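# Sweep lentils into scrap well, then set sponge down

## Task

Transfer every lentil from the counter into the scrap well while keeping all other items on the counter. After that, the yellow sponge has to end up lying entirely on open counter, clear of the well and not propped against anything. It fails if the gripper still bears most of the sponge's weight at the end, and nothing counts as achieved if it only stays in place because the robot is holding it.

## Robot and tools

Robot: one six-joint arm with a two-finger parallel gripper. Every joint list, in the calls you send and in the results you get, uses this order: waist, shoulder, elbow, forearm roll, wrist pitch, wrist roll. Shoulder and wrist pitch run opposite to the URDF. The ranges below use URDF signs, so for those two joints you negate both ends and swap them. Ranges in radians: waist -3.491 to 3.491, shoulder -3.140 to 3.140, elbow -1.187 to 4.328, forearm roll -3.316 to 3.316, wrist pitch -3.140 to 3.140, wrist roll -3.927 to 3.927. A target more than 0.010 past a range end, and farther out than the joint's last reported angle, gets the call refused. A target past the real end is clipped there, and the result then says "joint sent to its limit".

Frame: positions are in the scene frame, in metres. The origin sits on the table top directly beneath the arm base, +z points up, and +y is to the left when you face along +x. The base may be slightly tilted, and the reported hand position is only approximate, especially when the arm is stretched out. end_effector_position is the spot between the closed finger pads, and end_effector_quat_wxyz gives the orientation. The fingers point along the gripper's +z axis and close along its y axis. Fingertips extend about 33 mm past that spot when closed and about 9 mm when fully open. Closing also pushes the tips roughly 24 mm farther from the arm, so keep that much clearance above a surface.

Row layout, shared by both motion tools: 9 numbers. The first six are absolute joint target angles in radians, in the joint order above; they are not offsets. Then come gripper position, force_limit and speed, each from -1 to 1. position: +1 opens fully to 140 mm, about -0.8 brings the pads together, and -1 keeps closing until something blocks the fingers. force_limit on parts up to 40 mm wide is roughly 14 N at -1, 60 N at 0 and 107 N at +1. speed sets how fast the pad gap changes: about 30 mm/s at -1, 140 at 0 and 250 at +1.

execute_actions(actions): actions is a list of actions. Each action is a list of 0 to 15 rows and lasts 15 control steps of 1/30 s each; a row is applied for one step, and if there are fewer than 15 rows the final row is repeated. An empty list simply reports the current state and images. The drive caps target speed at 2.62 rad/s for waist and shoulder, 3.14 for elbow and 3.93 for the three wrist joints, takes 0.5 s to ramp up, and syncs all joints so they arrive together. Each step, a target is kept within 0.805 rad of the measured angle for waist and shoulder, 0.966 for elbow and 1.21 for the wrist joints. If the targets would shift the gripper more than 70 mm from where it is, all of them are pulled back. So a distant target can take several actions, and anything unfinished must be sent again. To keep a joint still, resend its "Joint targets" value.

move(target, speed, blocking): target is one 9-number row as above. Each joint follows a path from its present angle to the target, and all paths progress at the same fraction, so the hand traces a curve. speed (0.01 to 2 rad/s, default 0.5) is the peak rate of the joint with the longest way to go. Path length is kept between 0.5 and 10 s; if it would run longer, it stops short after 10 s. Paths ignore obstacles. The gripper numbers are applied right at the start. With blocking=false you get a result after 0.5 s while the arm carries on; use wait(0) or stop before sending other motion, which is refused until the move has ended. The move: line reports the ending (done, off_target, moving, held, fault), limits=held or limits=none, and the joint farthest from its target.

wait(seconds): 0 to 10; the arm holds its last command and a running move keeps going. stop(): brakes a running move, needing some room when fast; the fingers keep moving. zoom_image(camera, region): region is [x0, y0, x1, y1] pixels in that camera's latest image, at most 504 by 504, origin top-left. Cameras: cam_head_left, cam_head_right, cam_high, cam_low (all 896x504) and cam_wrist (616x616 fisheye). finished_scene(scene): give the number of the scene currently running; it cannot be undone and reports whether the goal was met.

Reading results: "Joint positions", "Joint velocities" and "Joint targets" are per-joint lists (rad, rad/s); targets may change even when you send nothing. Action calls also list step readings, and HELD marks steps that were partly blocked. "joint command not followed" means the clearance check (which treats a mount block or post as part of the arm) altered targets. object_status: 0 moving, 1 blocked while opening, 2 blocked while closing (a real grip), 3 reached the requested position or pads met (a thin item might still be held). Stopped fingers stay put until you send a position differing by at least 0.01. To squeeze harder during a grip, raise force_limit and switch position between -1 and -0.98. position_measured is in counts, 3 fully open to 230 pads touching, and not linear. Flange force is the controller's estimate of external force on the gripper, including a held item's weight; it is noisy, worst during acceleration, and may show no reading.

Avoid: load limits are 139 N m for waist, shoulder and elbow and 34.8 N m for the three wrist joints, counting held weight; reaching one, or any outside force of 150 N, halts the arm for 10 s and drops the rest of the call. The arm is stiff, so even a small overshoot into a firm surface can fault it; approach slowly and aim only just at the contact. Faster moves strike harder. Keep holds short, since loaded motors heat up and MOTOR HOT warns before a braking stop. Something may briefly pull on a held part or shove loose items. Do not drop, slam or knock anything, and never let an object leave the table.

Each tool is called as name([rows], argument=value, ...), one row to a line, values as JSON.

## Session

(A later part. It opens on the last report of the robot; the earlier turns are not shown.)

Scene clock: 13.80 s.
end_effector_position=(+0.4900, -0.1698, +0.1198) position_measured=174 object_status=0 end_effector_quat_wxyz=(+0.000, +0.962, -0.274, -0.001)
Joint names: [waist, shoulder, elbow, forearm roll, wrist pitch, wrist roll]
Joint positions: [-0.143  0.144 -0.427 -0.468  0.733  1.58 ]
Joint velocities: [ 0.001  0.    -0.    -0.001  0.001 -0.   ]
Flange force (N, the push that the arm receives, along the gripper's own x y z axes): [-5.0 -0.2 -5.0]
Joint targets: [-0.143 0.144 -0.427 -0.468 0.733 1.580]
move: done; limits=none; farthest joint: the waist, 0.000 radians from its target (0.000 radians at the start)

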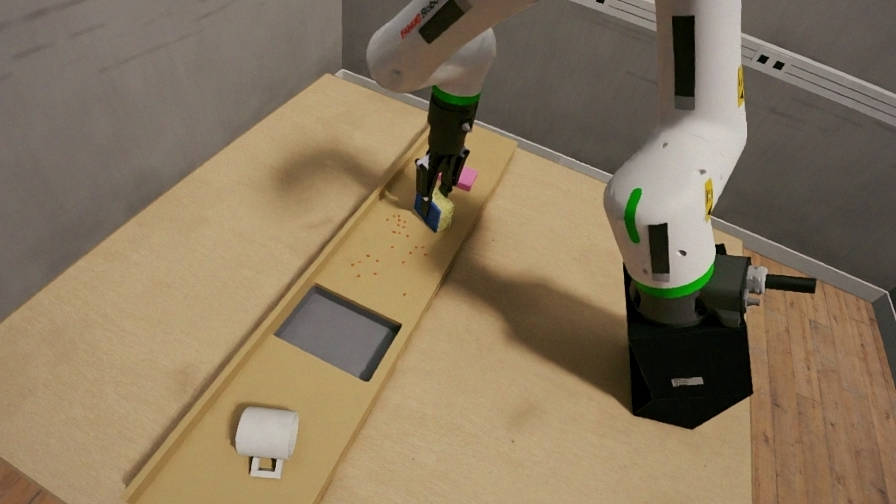

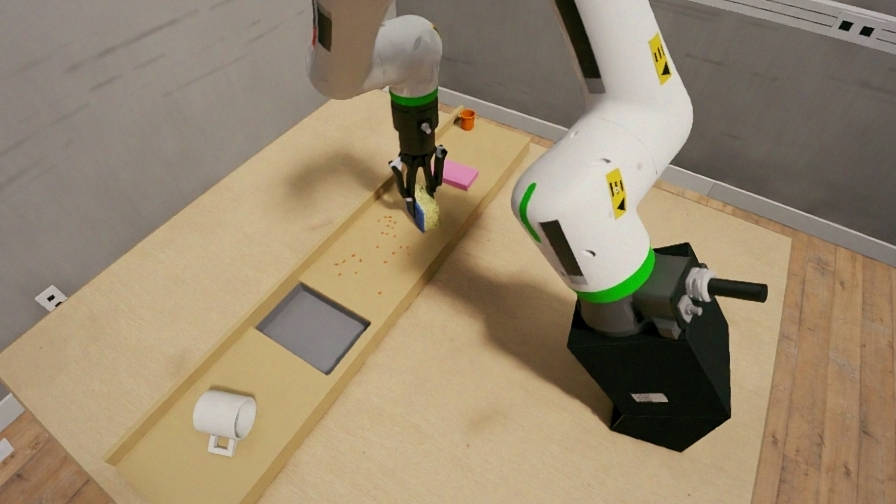

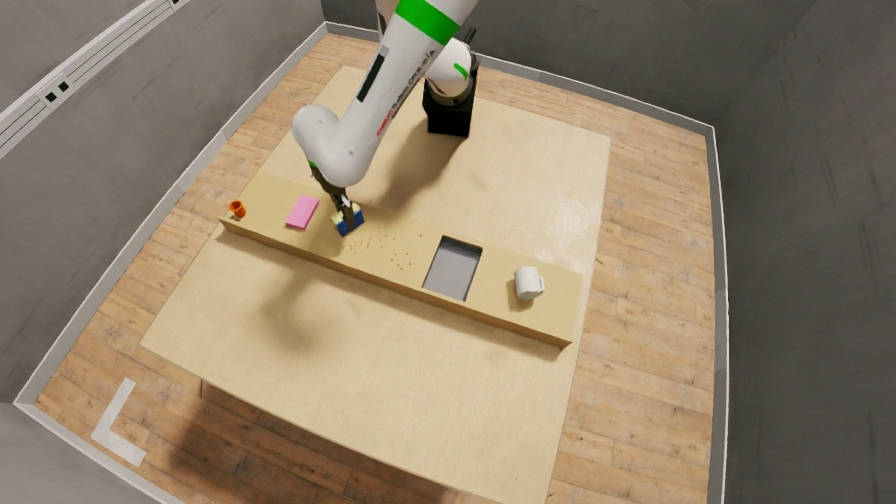

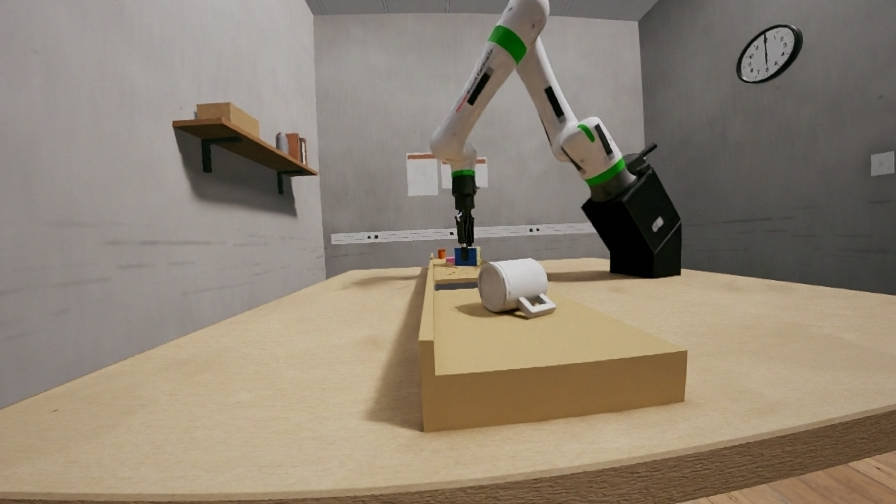

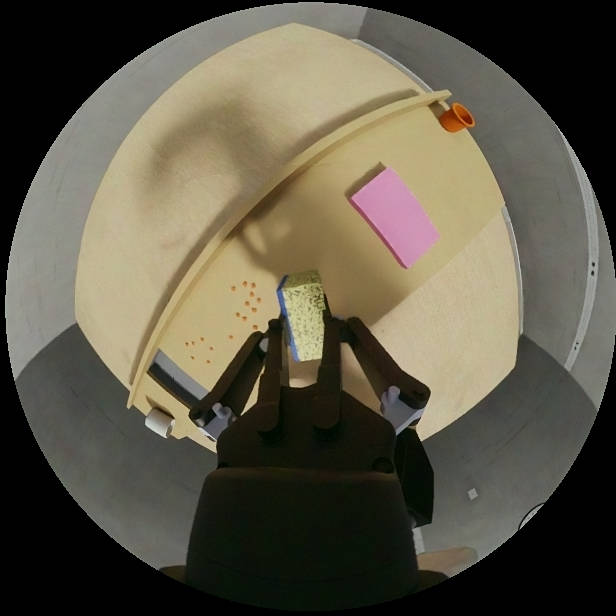

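move(target=[-0.143,0.144,-0.4266,-0.468,0.733,2.03,-0.32,-1,-1], speed=0.3)

move(target=[0.0887,0.278,-0.5778,-0.288,0.635,1.717,-0.32,-1,-1], speed=0.2)

move(target=[0.271,0.347,-0.662,-0.101,0.586,1.42,-0.32,-1,-1], speed=0.2)

zoom_image(camera="cam_head_left", region=[260,140,520,390])

Scene clock: 16.23 s.
end_effector_position=(+0.4900, -0.1698, +0.1198) position_measured=169 object_status=3 end_effector_quat_wxyz=(-0.000, +0.999, -0.052, -0.001)
Joint names: [waist, shoulder, elbow, forearm roll, wrist pitch, wrist roll]
Joint positions: [-0.143  0.144 -0.427 -0.468  0.733  2.03 ]
Joint velocities: [-0.    -0.001  0.    -0.001  0.    -0.001]
Flange force (N, the push that the arm receives, along the gripper's own x y z axes): [-8.8 -4.4 -7.0]
Joint targets: [-0.143 0.144 -0.427 -0.468 0.733 2.030]
move: done; limits=none; farthest joint: the waist, 0.000 radians from its target (0.000 radians at the start)

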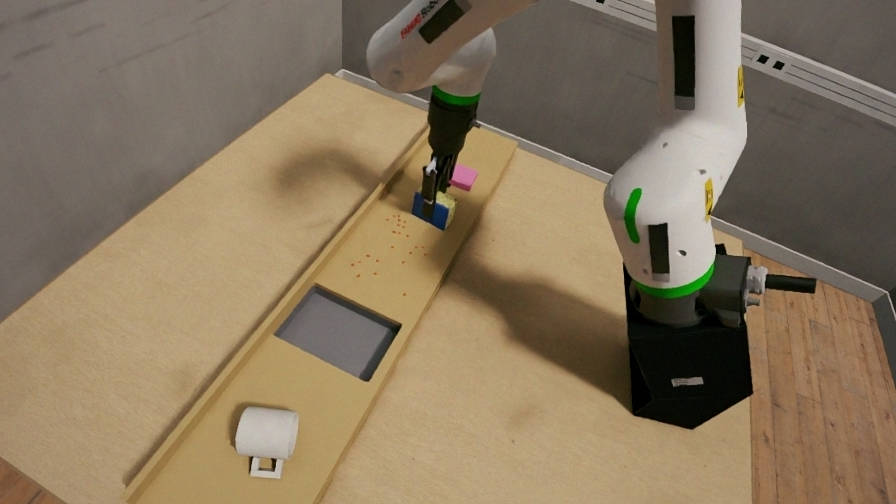

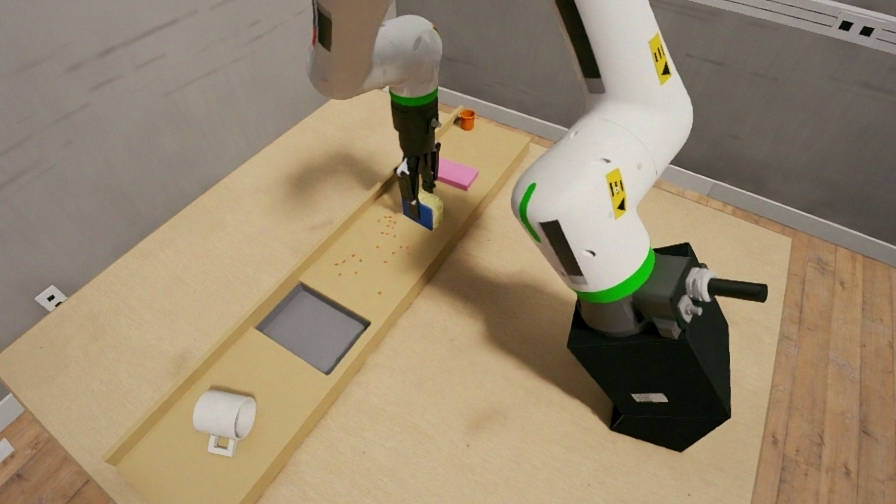

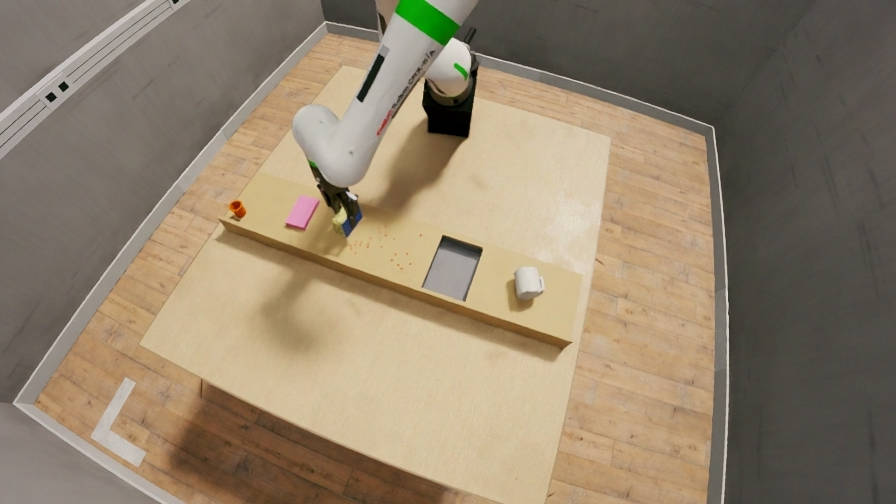

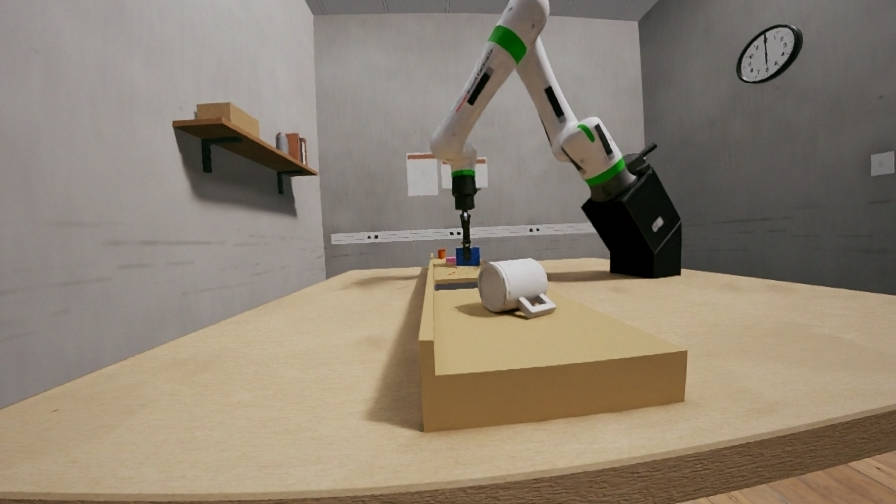

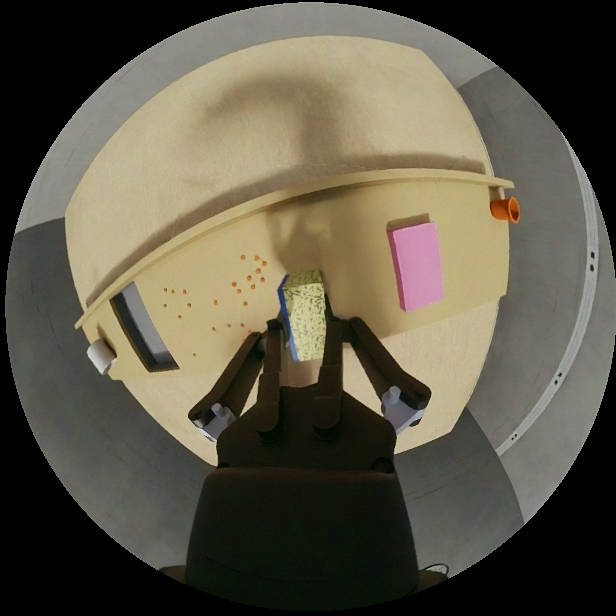

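Scene clock: 18.13 s.
end_effector_position=(+0.4804, -0.1028, +0.1195) position_measured=169 object_status=3 end_effector_quat_wxyz=(-0.000, +0.999, -0.050, -0.001)
Joint names: [waist, shoulder, elbow, forearm roll, wrist pitch, wrist roll]
Joint positions: [ 0.089  0.278 -0.578 -0.288  0.635  1.717]
Joint velocities: [-0.    -0.001 -0.     0.002 -0.002  0.   ]
Flange force (N, the push that the arm receives, along the gripper's own x y z axes): [-7.0 -3.0 -6.6]
Joint targets: [0.089 0.278 -0.578 -0.288 0.635 1.717]
move: done; limits=none; farthest joint: the waist, 0.000 radians from its target (0.232 radians at the start)

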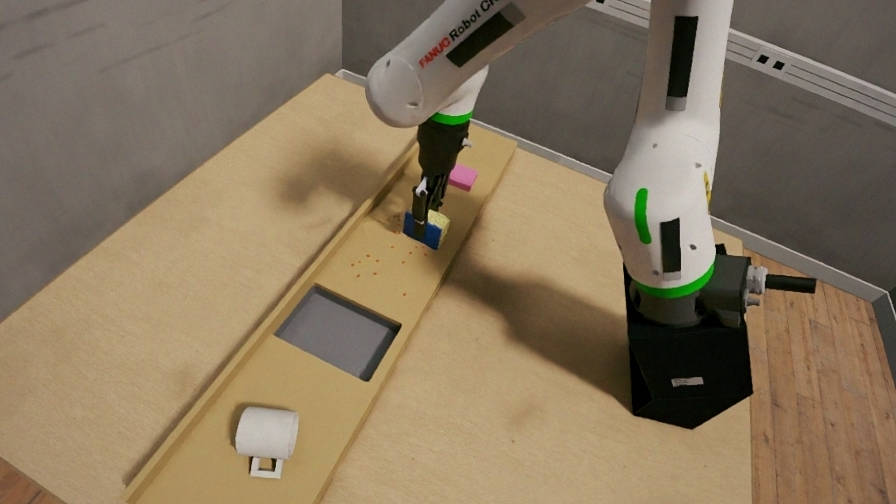

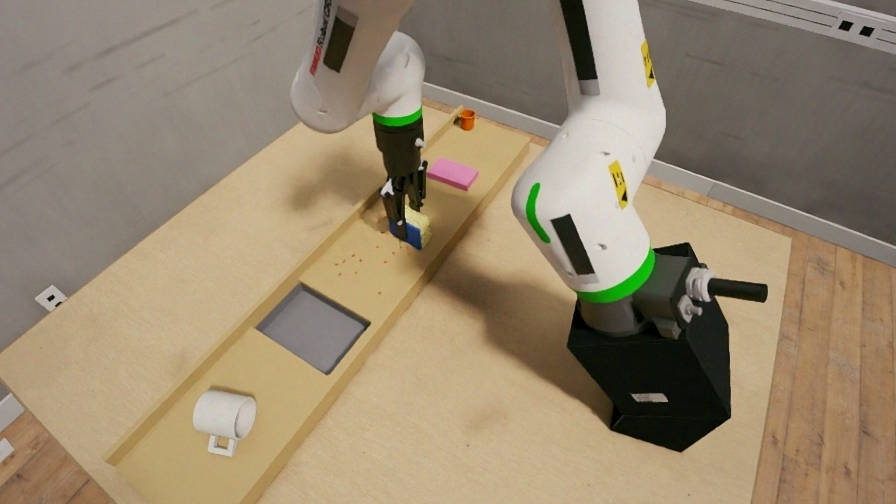

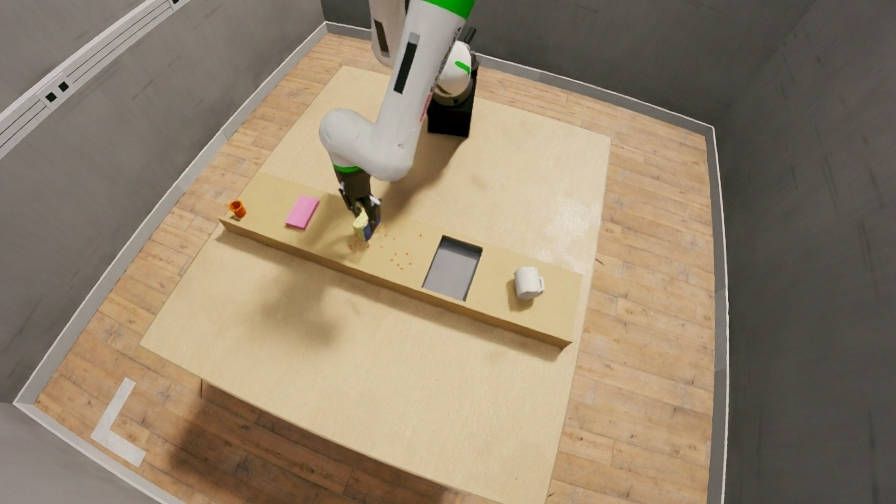

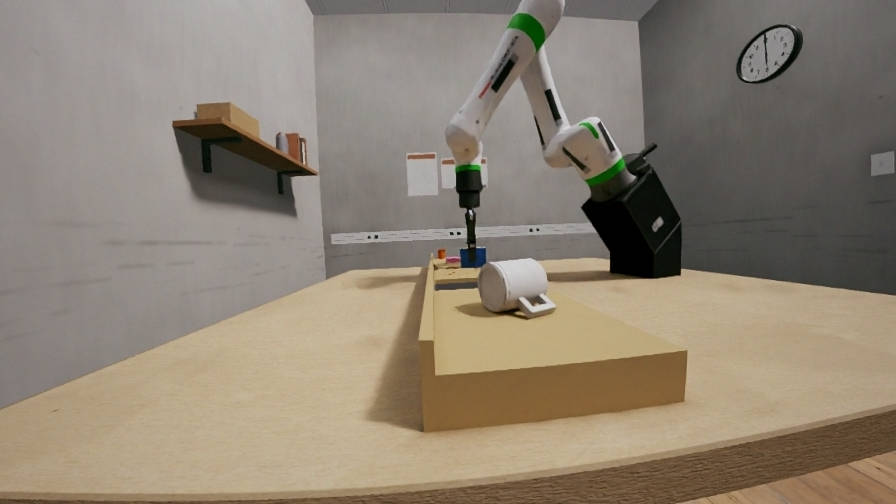

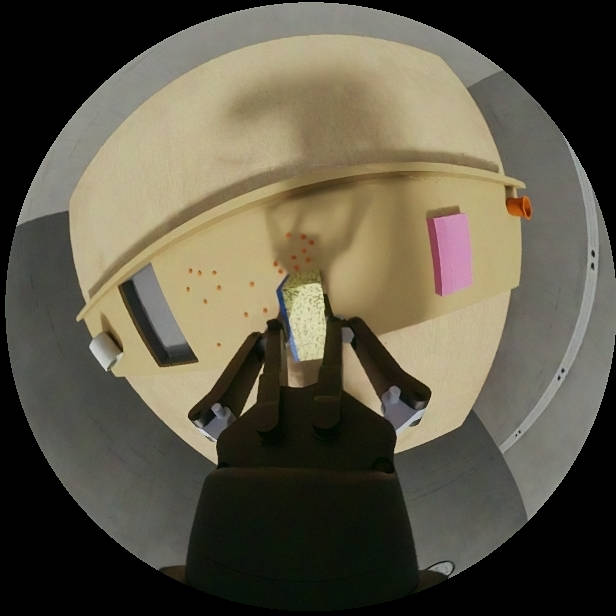

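Scene clock: 19.93 s.
end_effector_position=(+0.4835, -0.0569, +0.1199) position_measured=169 object_status=3 end_effector_quat_wxyz=(+0.000, +0.999, -0.052, -0.001)
Joint names: [waist, shoulder, elbow, forearm roll, wrist pitch, wrist roll]
Joint positions: [ 0.271  0.347 -0.662 -0.101  0.586  1.42 ]
Joint velocities: [ 0.    -0.001  0.    -0.001  0.001  0.   ]
Flange force (N, the push that the arm receives, along the gripper's own x y z axes): no reading
Joint targets: [0.271 0.347 -0.662 -0.101 0.586 1.420]
move: done; limits=none; farthest joint: the waist, 0.000 radians from its target (0.182 radians at the start)

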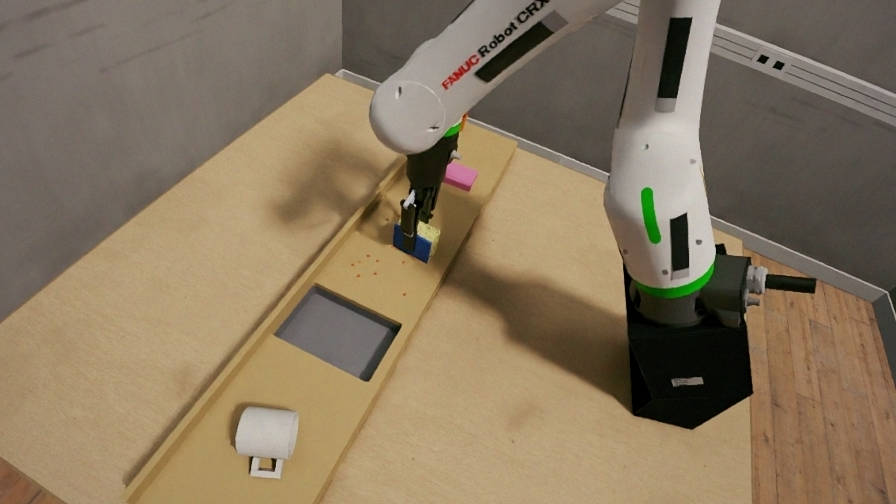

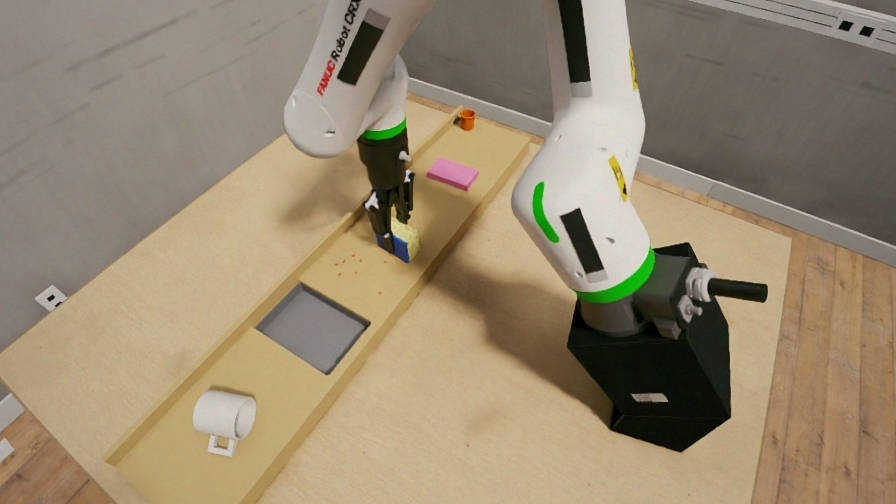

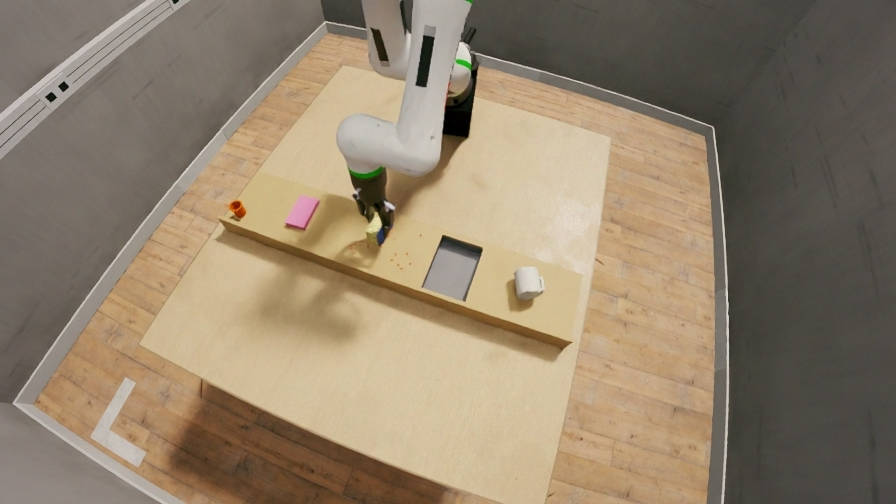

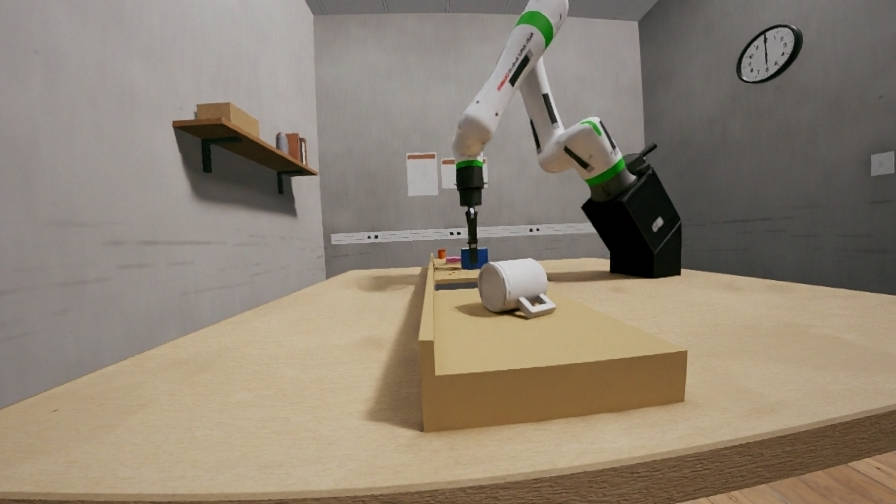

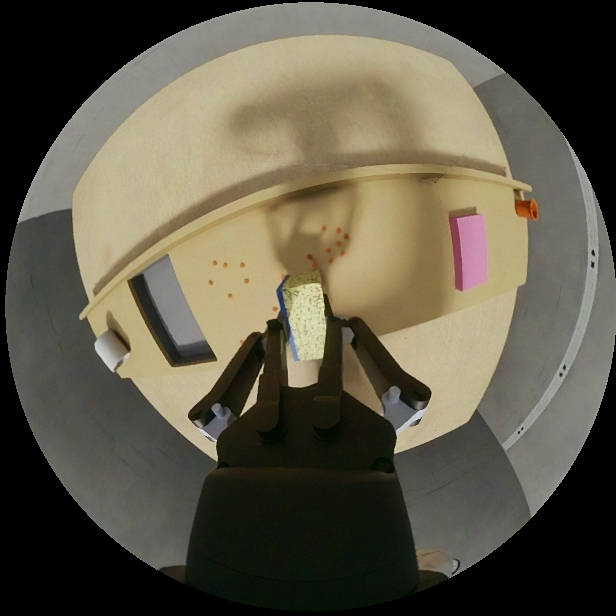

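Region (260, 140, 520, 390) of cam_head_left's 896x504 image, scaled by 1.938, with more detail than that image has; it fills the top 485 rows of this view, and the rest is white.

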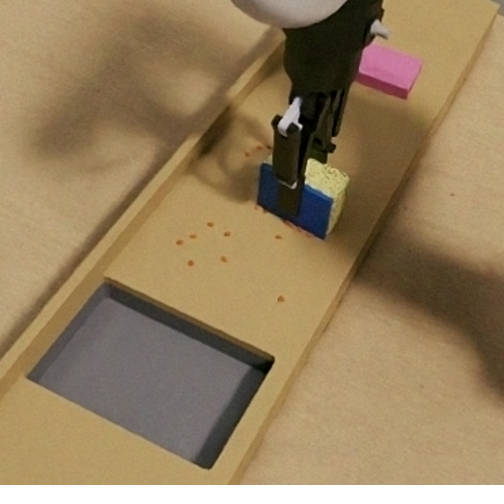

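move(target=[0.485,0.441,-0.8057,0.153,0.541,1.139,-0.32,-1,-1], speed=0.25)

move(target=[0.679,0.4705,-0.874,0.385,0.551,0.784,-0.32,-1,-1], speed=0.25)

move(target=[0.819,0.435,-0.861,0.525,0.588,0.552,-0.35,-1,-1], speed=0.2)

zoom_image(camera="cam_head_left", region=[260,140,520,390])

Scene clock: 21.77 s.
end_effector_position=(+0.4666, -0.0055, +0.1198) position_measured=169 object_status=3 end_effector_quat_wxyz=(+0.001, +1.000, -0.001, -0.001)
Joint names: [waist, shoulder, elbow, forearm roll, wrist pitch, wrist roll]
Joint positions: [ 0.485  0.441 -0.806  0.153  0.541  1.139]
Joint velocities: [ 0.     0.001  0.    -0.001 -0.001  0.001]
Flange force (N, the push that the arm receives, along the gripper's own x y z axes): no reading
Joint targets: [0.485 0.441 -0.806 0.153 0.541 1.139]
move: done; limits=none; farthest joint: the waist, 0.000 radians from its target (0.214 radians at the start)

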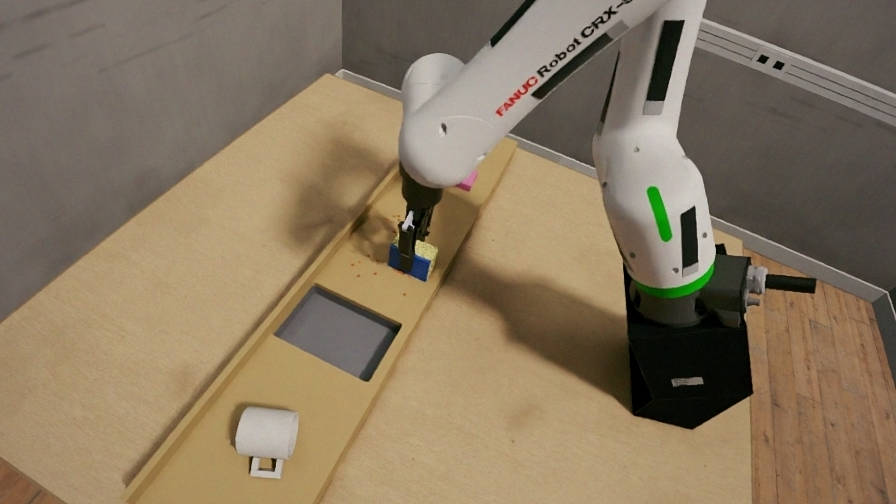

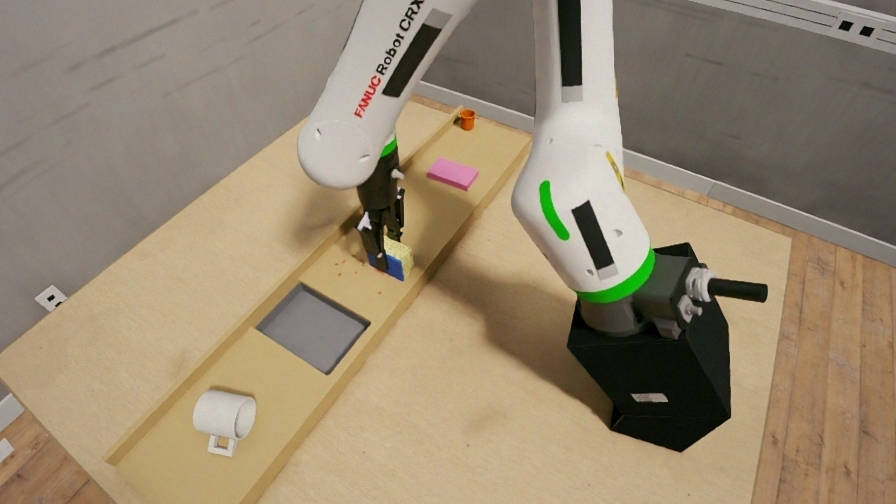

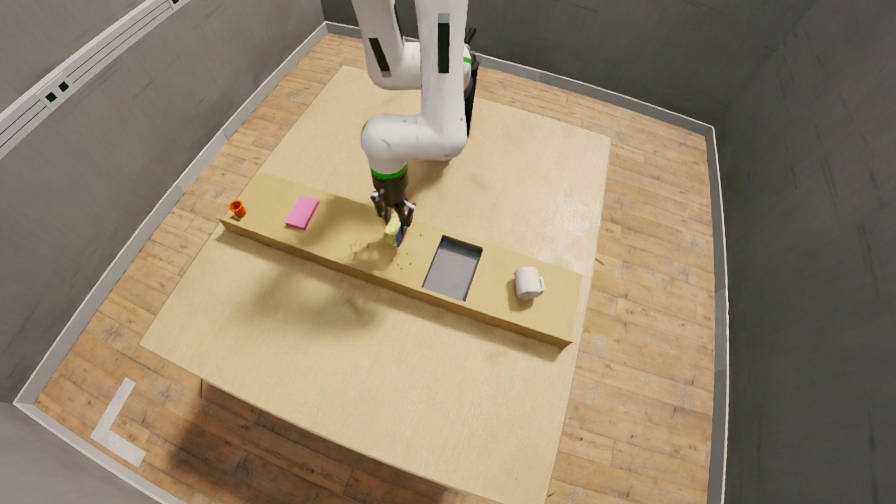

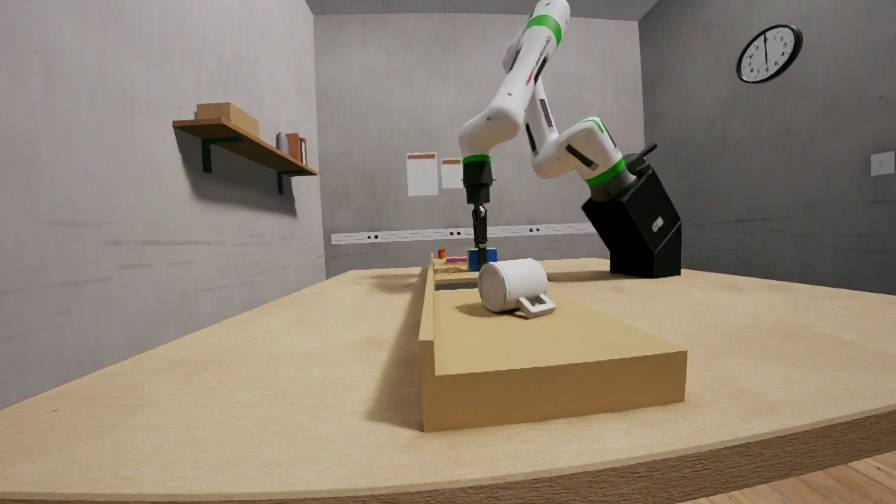

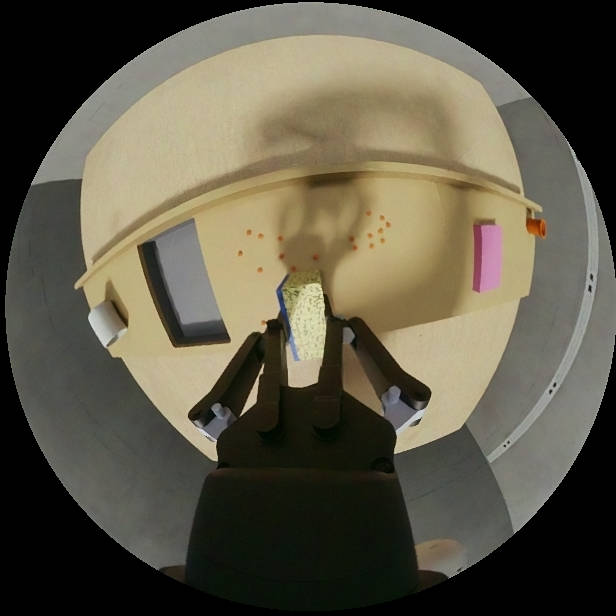

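Scene clock: 23.53 s.
end_effector_position=(+0.4646, +0.0509, +0.1197) position_measured=169 object_status=3 end_effector_quat_wxyz=(+0.001, +1.000, -0.000, -0.001)
Joint names: [waist, shoulder, elbow, forearm roll, wrist pitch, wrist roll]
Joint positions: [ 0.679  0.47  -0.874  0.385  0.551  0.784]
Joint velocities: [ 0.    -0.    -0.    -0.001  0.     0.   ]
Flange force (N, the push that the arm receives, along the gripper's own x y z axes): [-9.3 1.6 -6.0]
Joint targets: [0.679 0.470 -0.874 0.385 0.551 0.784]
move: done; limits=none; farthest joint: the waist, 0.000 radians from its target (0.194 radians at the start)

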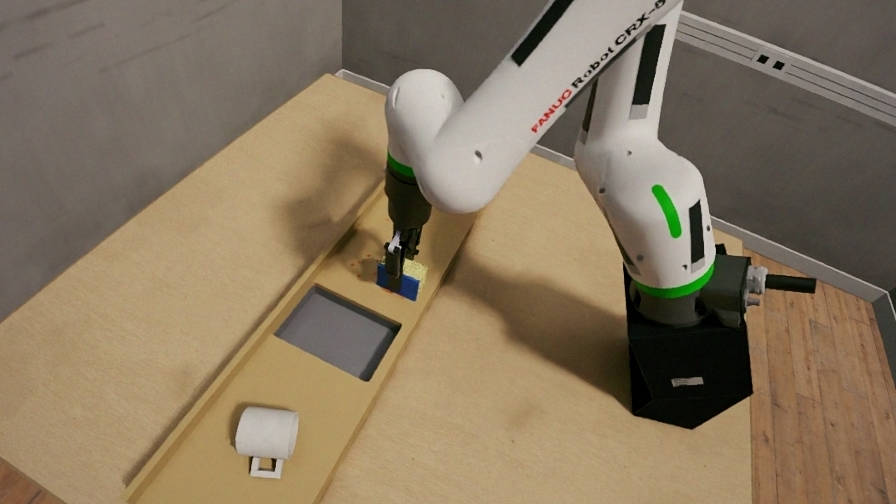

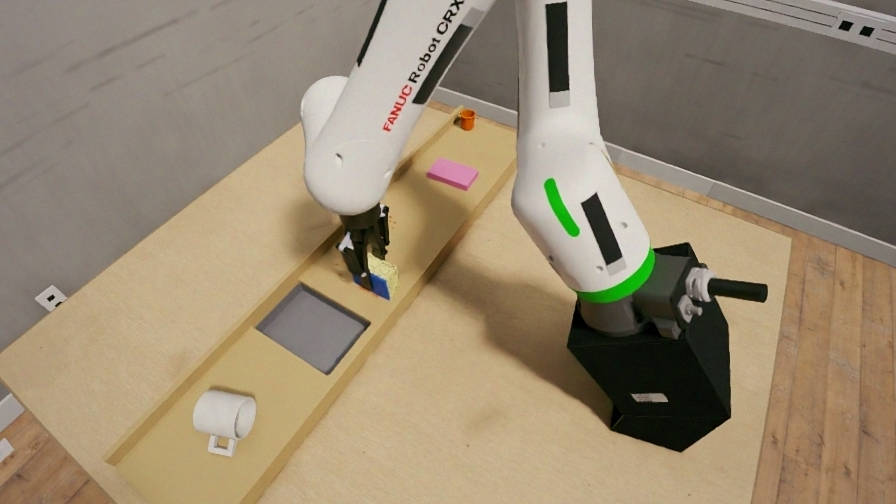

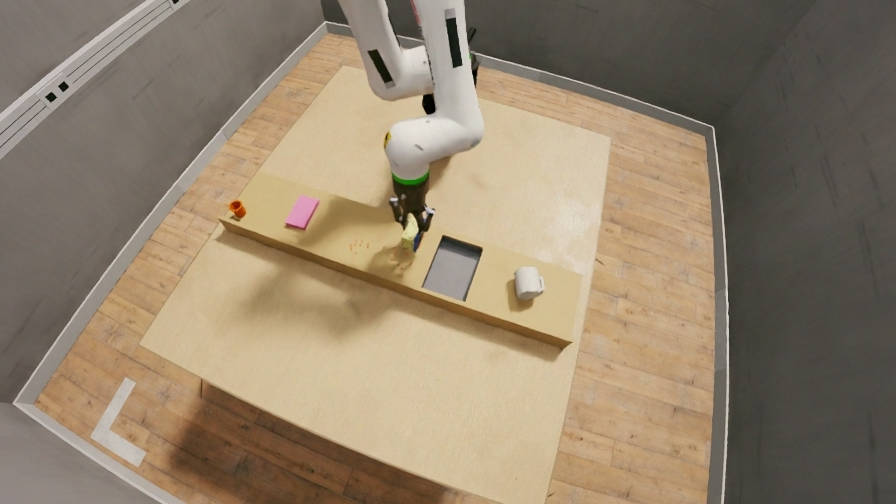

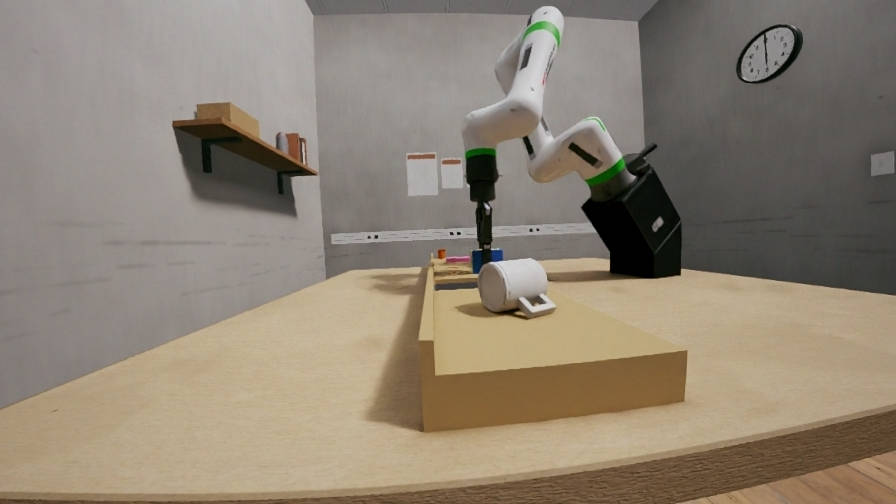

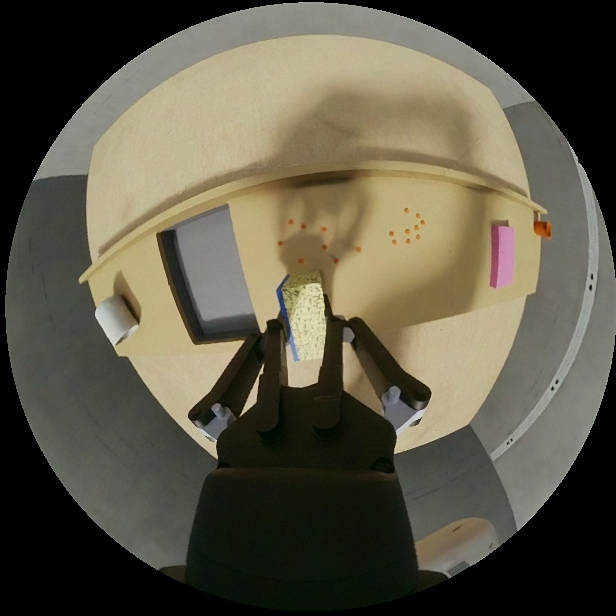

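Scene clock: 25.00 s.
end_effector_position=(+0.4733, +0.1041, +0.1196) position_measured=173 object_status=3 end_effector_quat_wxyz=(+0.001, +1.000, -0.000, -0.001)
Joint names: [waist, shoulder, elbow, forearm roll, wrist pitch, wrist roll]
Joint positions: [ 0.819  0.435 -0.861  0.525  0.588  0.552]
Joint velocities: [-0.    -0.001  0.     0.001 -0.    -0.001]
Flange force (N, the push that the arm receives, along the gripper's own x y z axes): [-6.7 2.9 -2.9]
Joint targets: [0.819 0.435 -0.861 0.525 0.588 0.552]
move: done; limits=none; farthest joint: the waist, 0.000 radians from its target (0.140 radians at the start)

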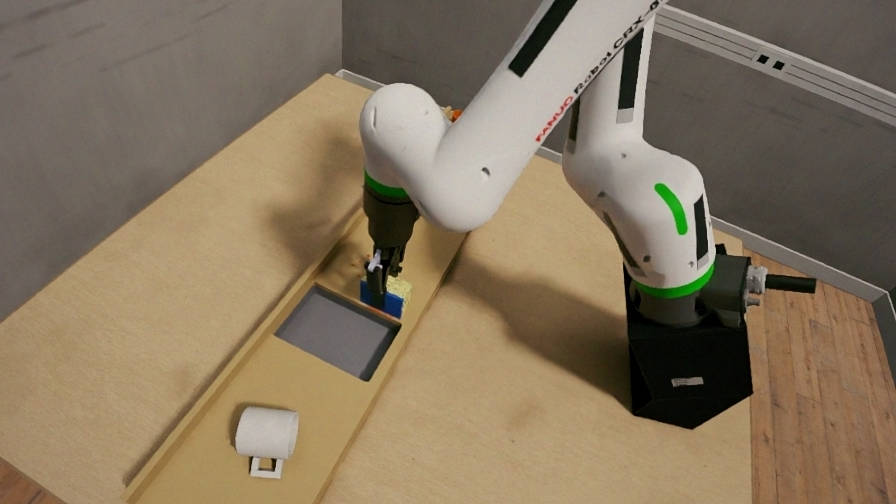

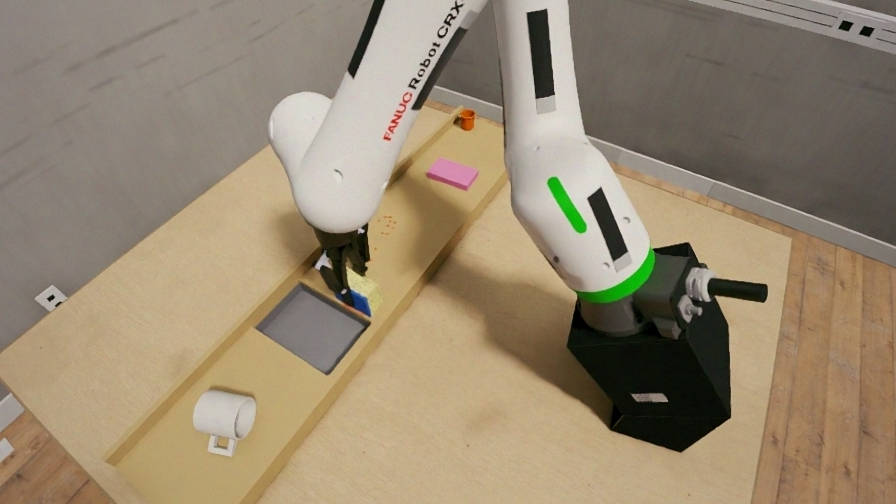

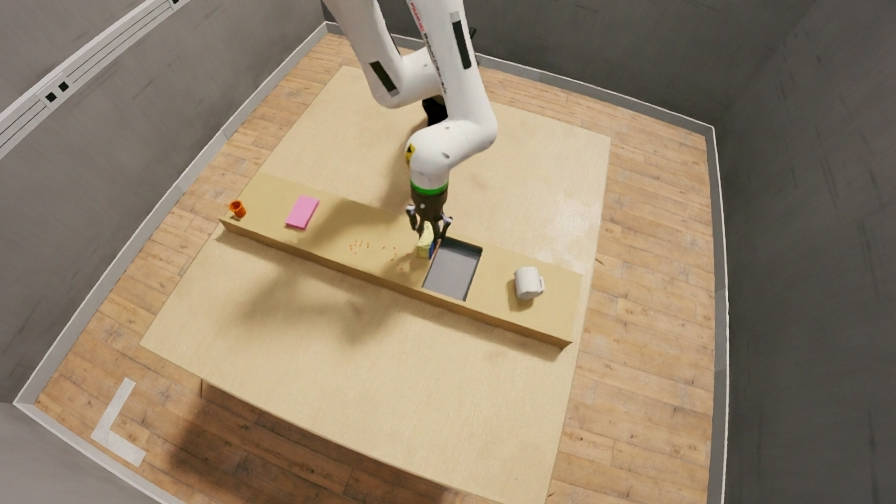

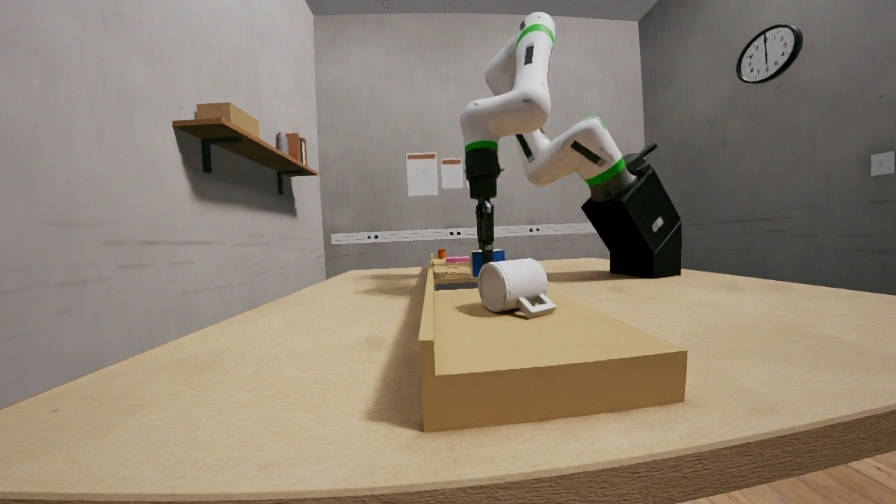

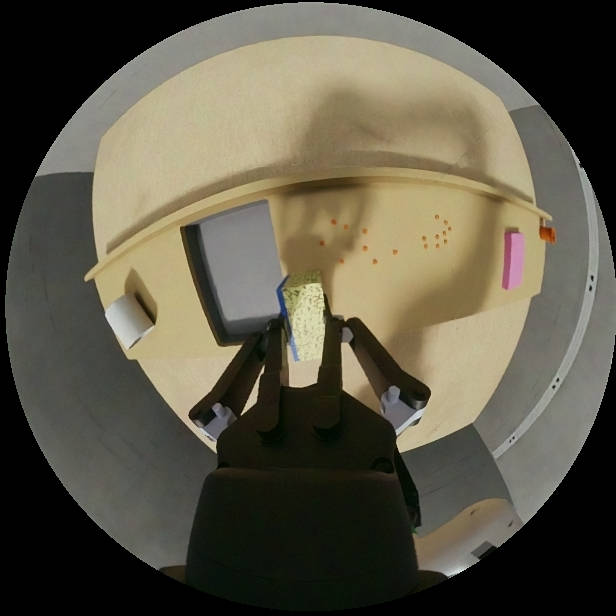

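Region (260, 140, 520, 390) of cam_head_left's 896x504 image, scaled by 1.938, with more detail than that image has; it fills the top 485 rows of this view, and the rest is white.

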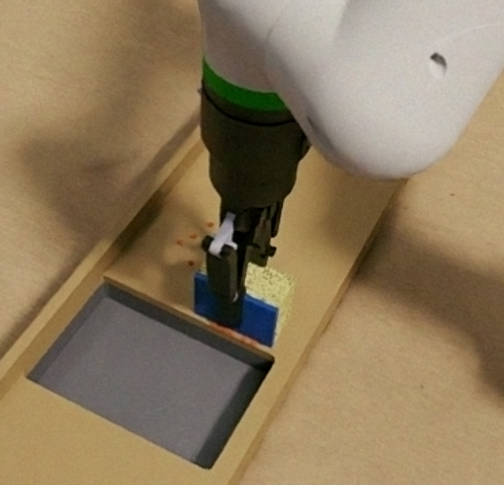

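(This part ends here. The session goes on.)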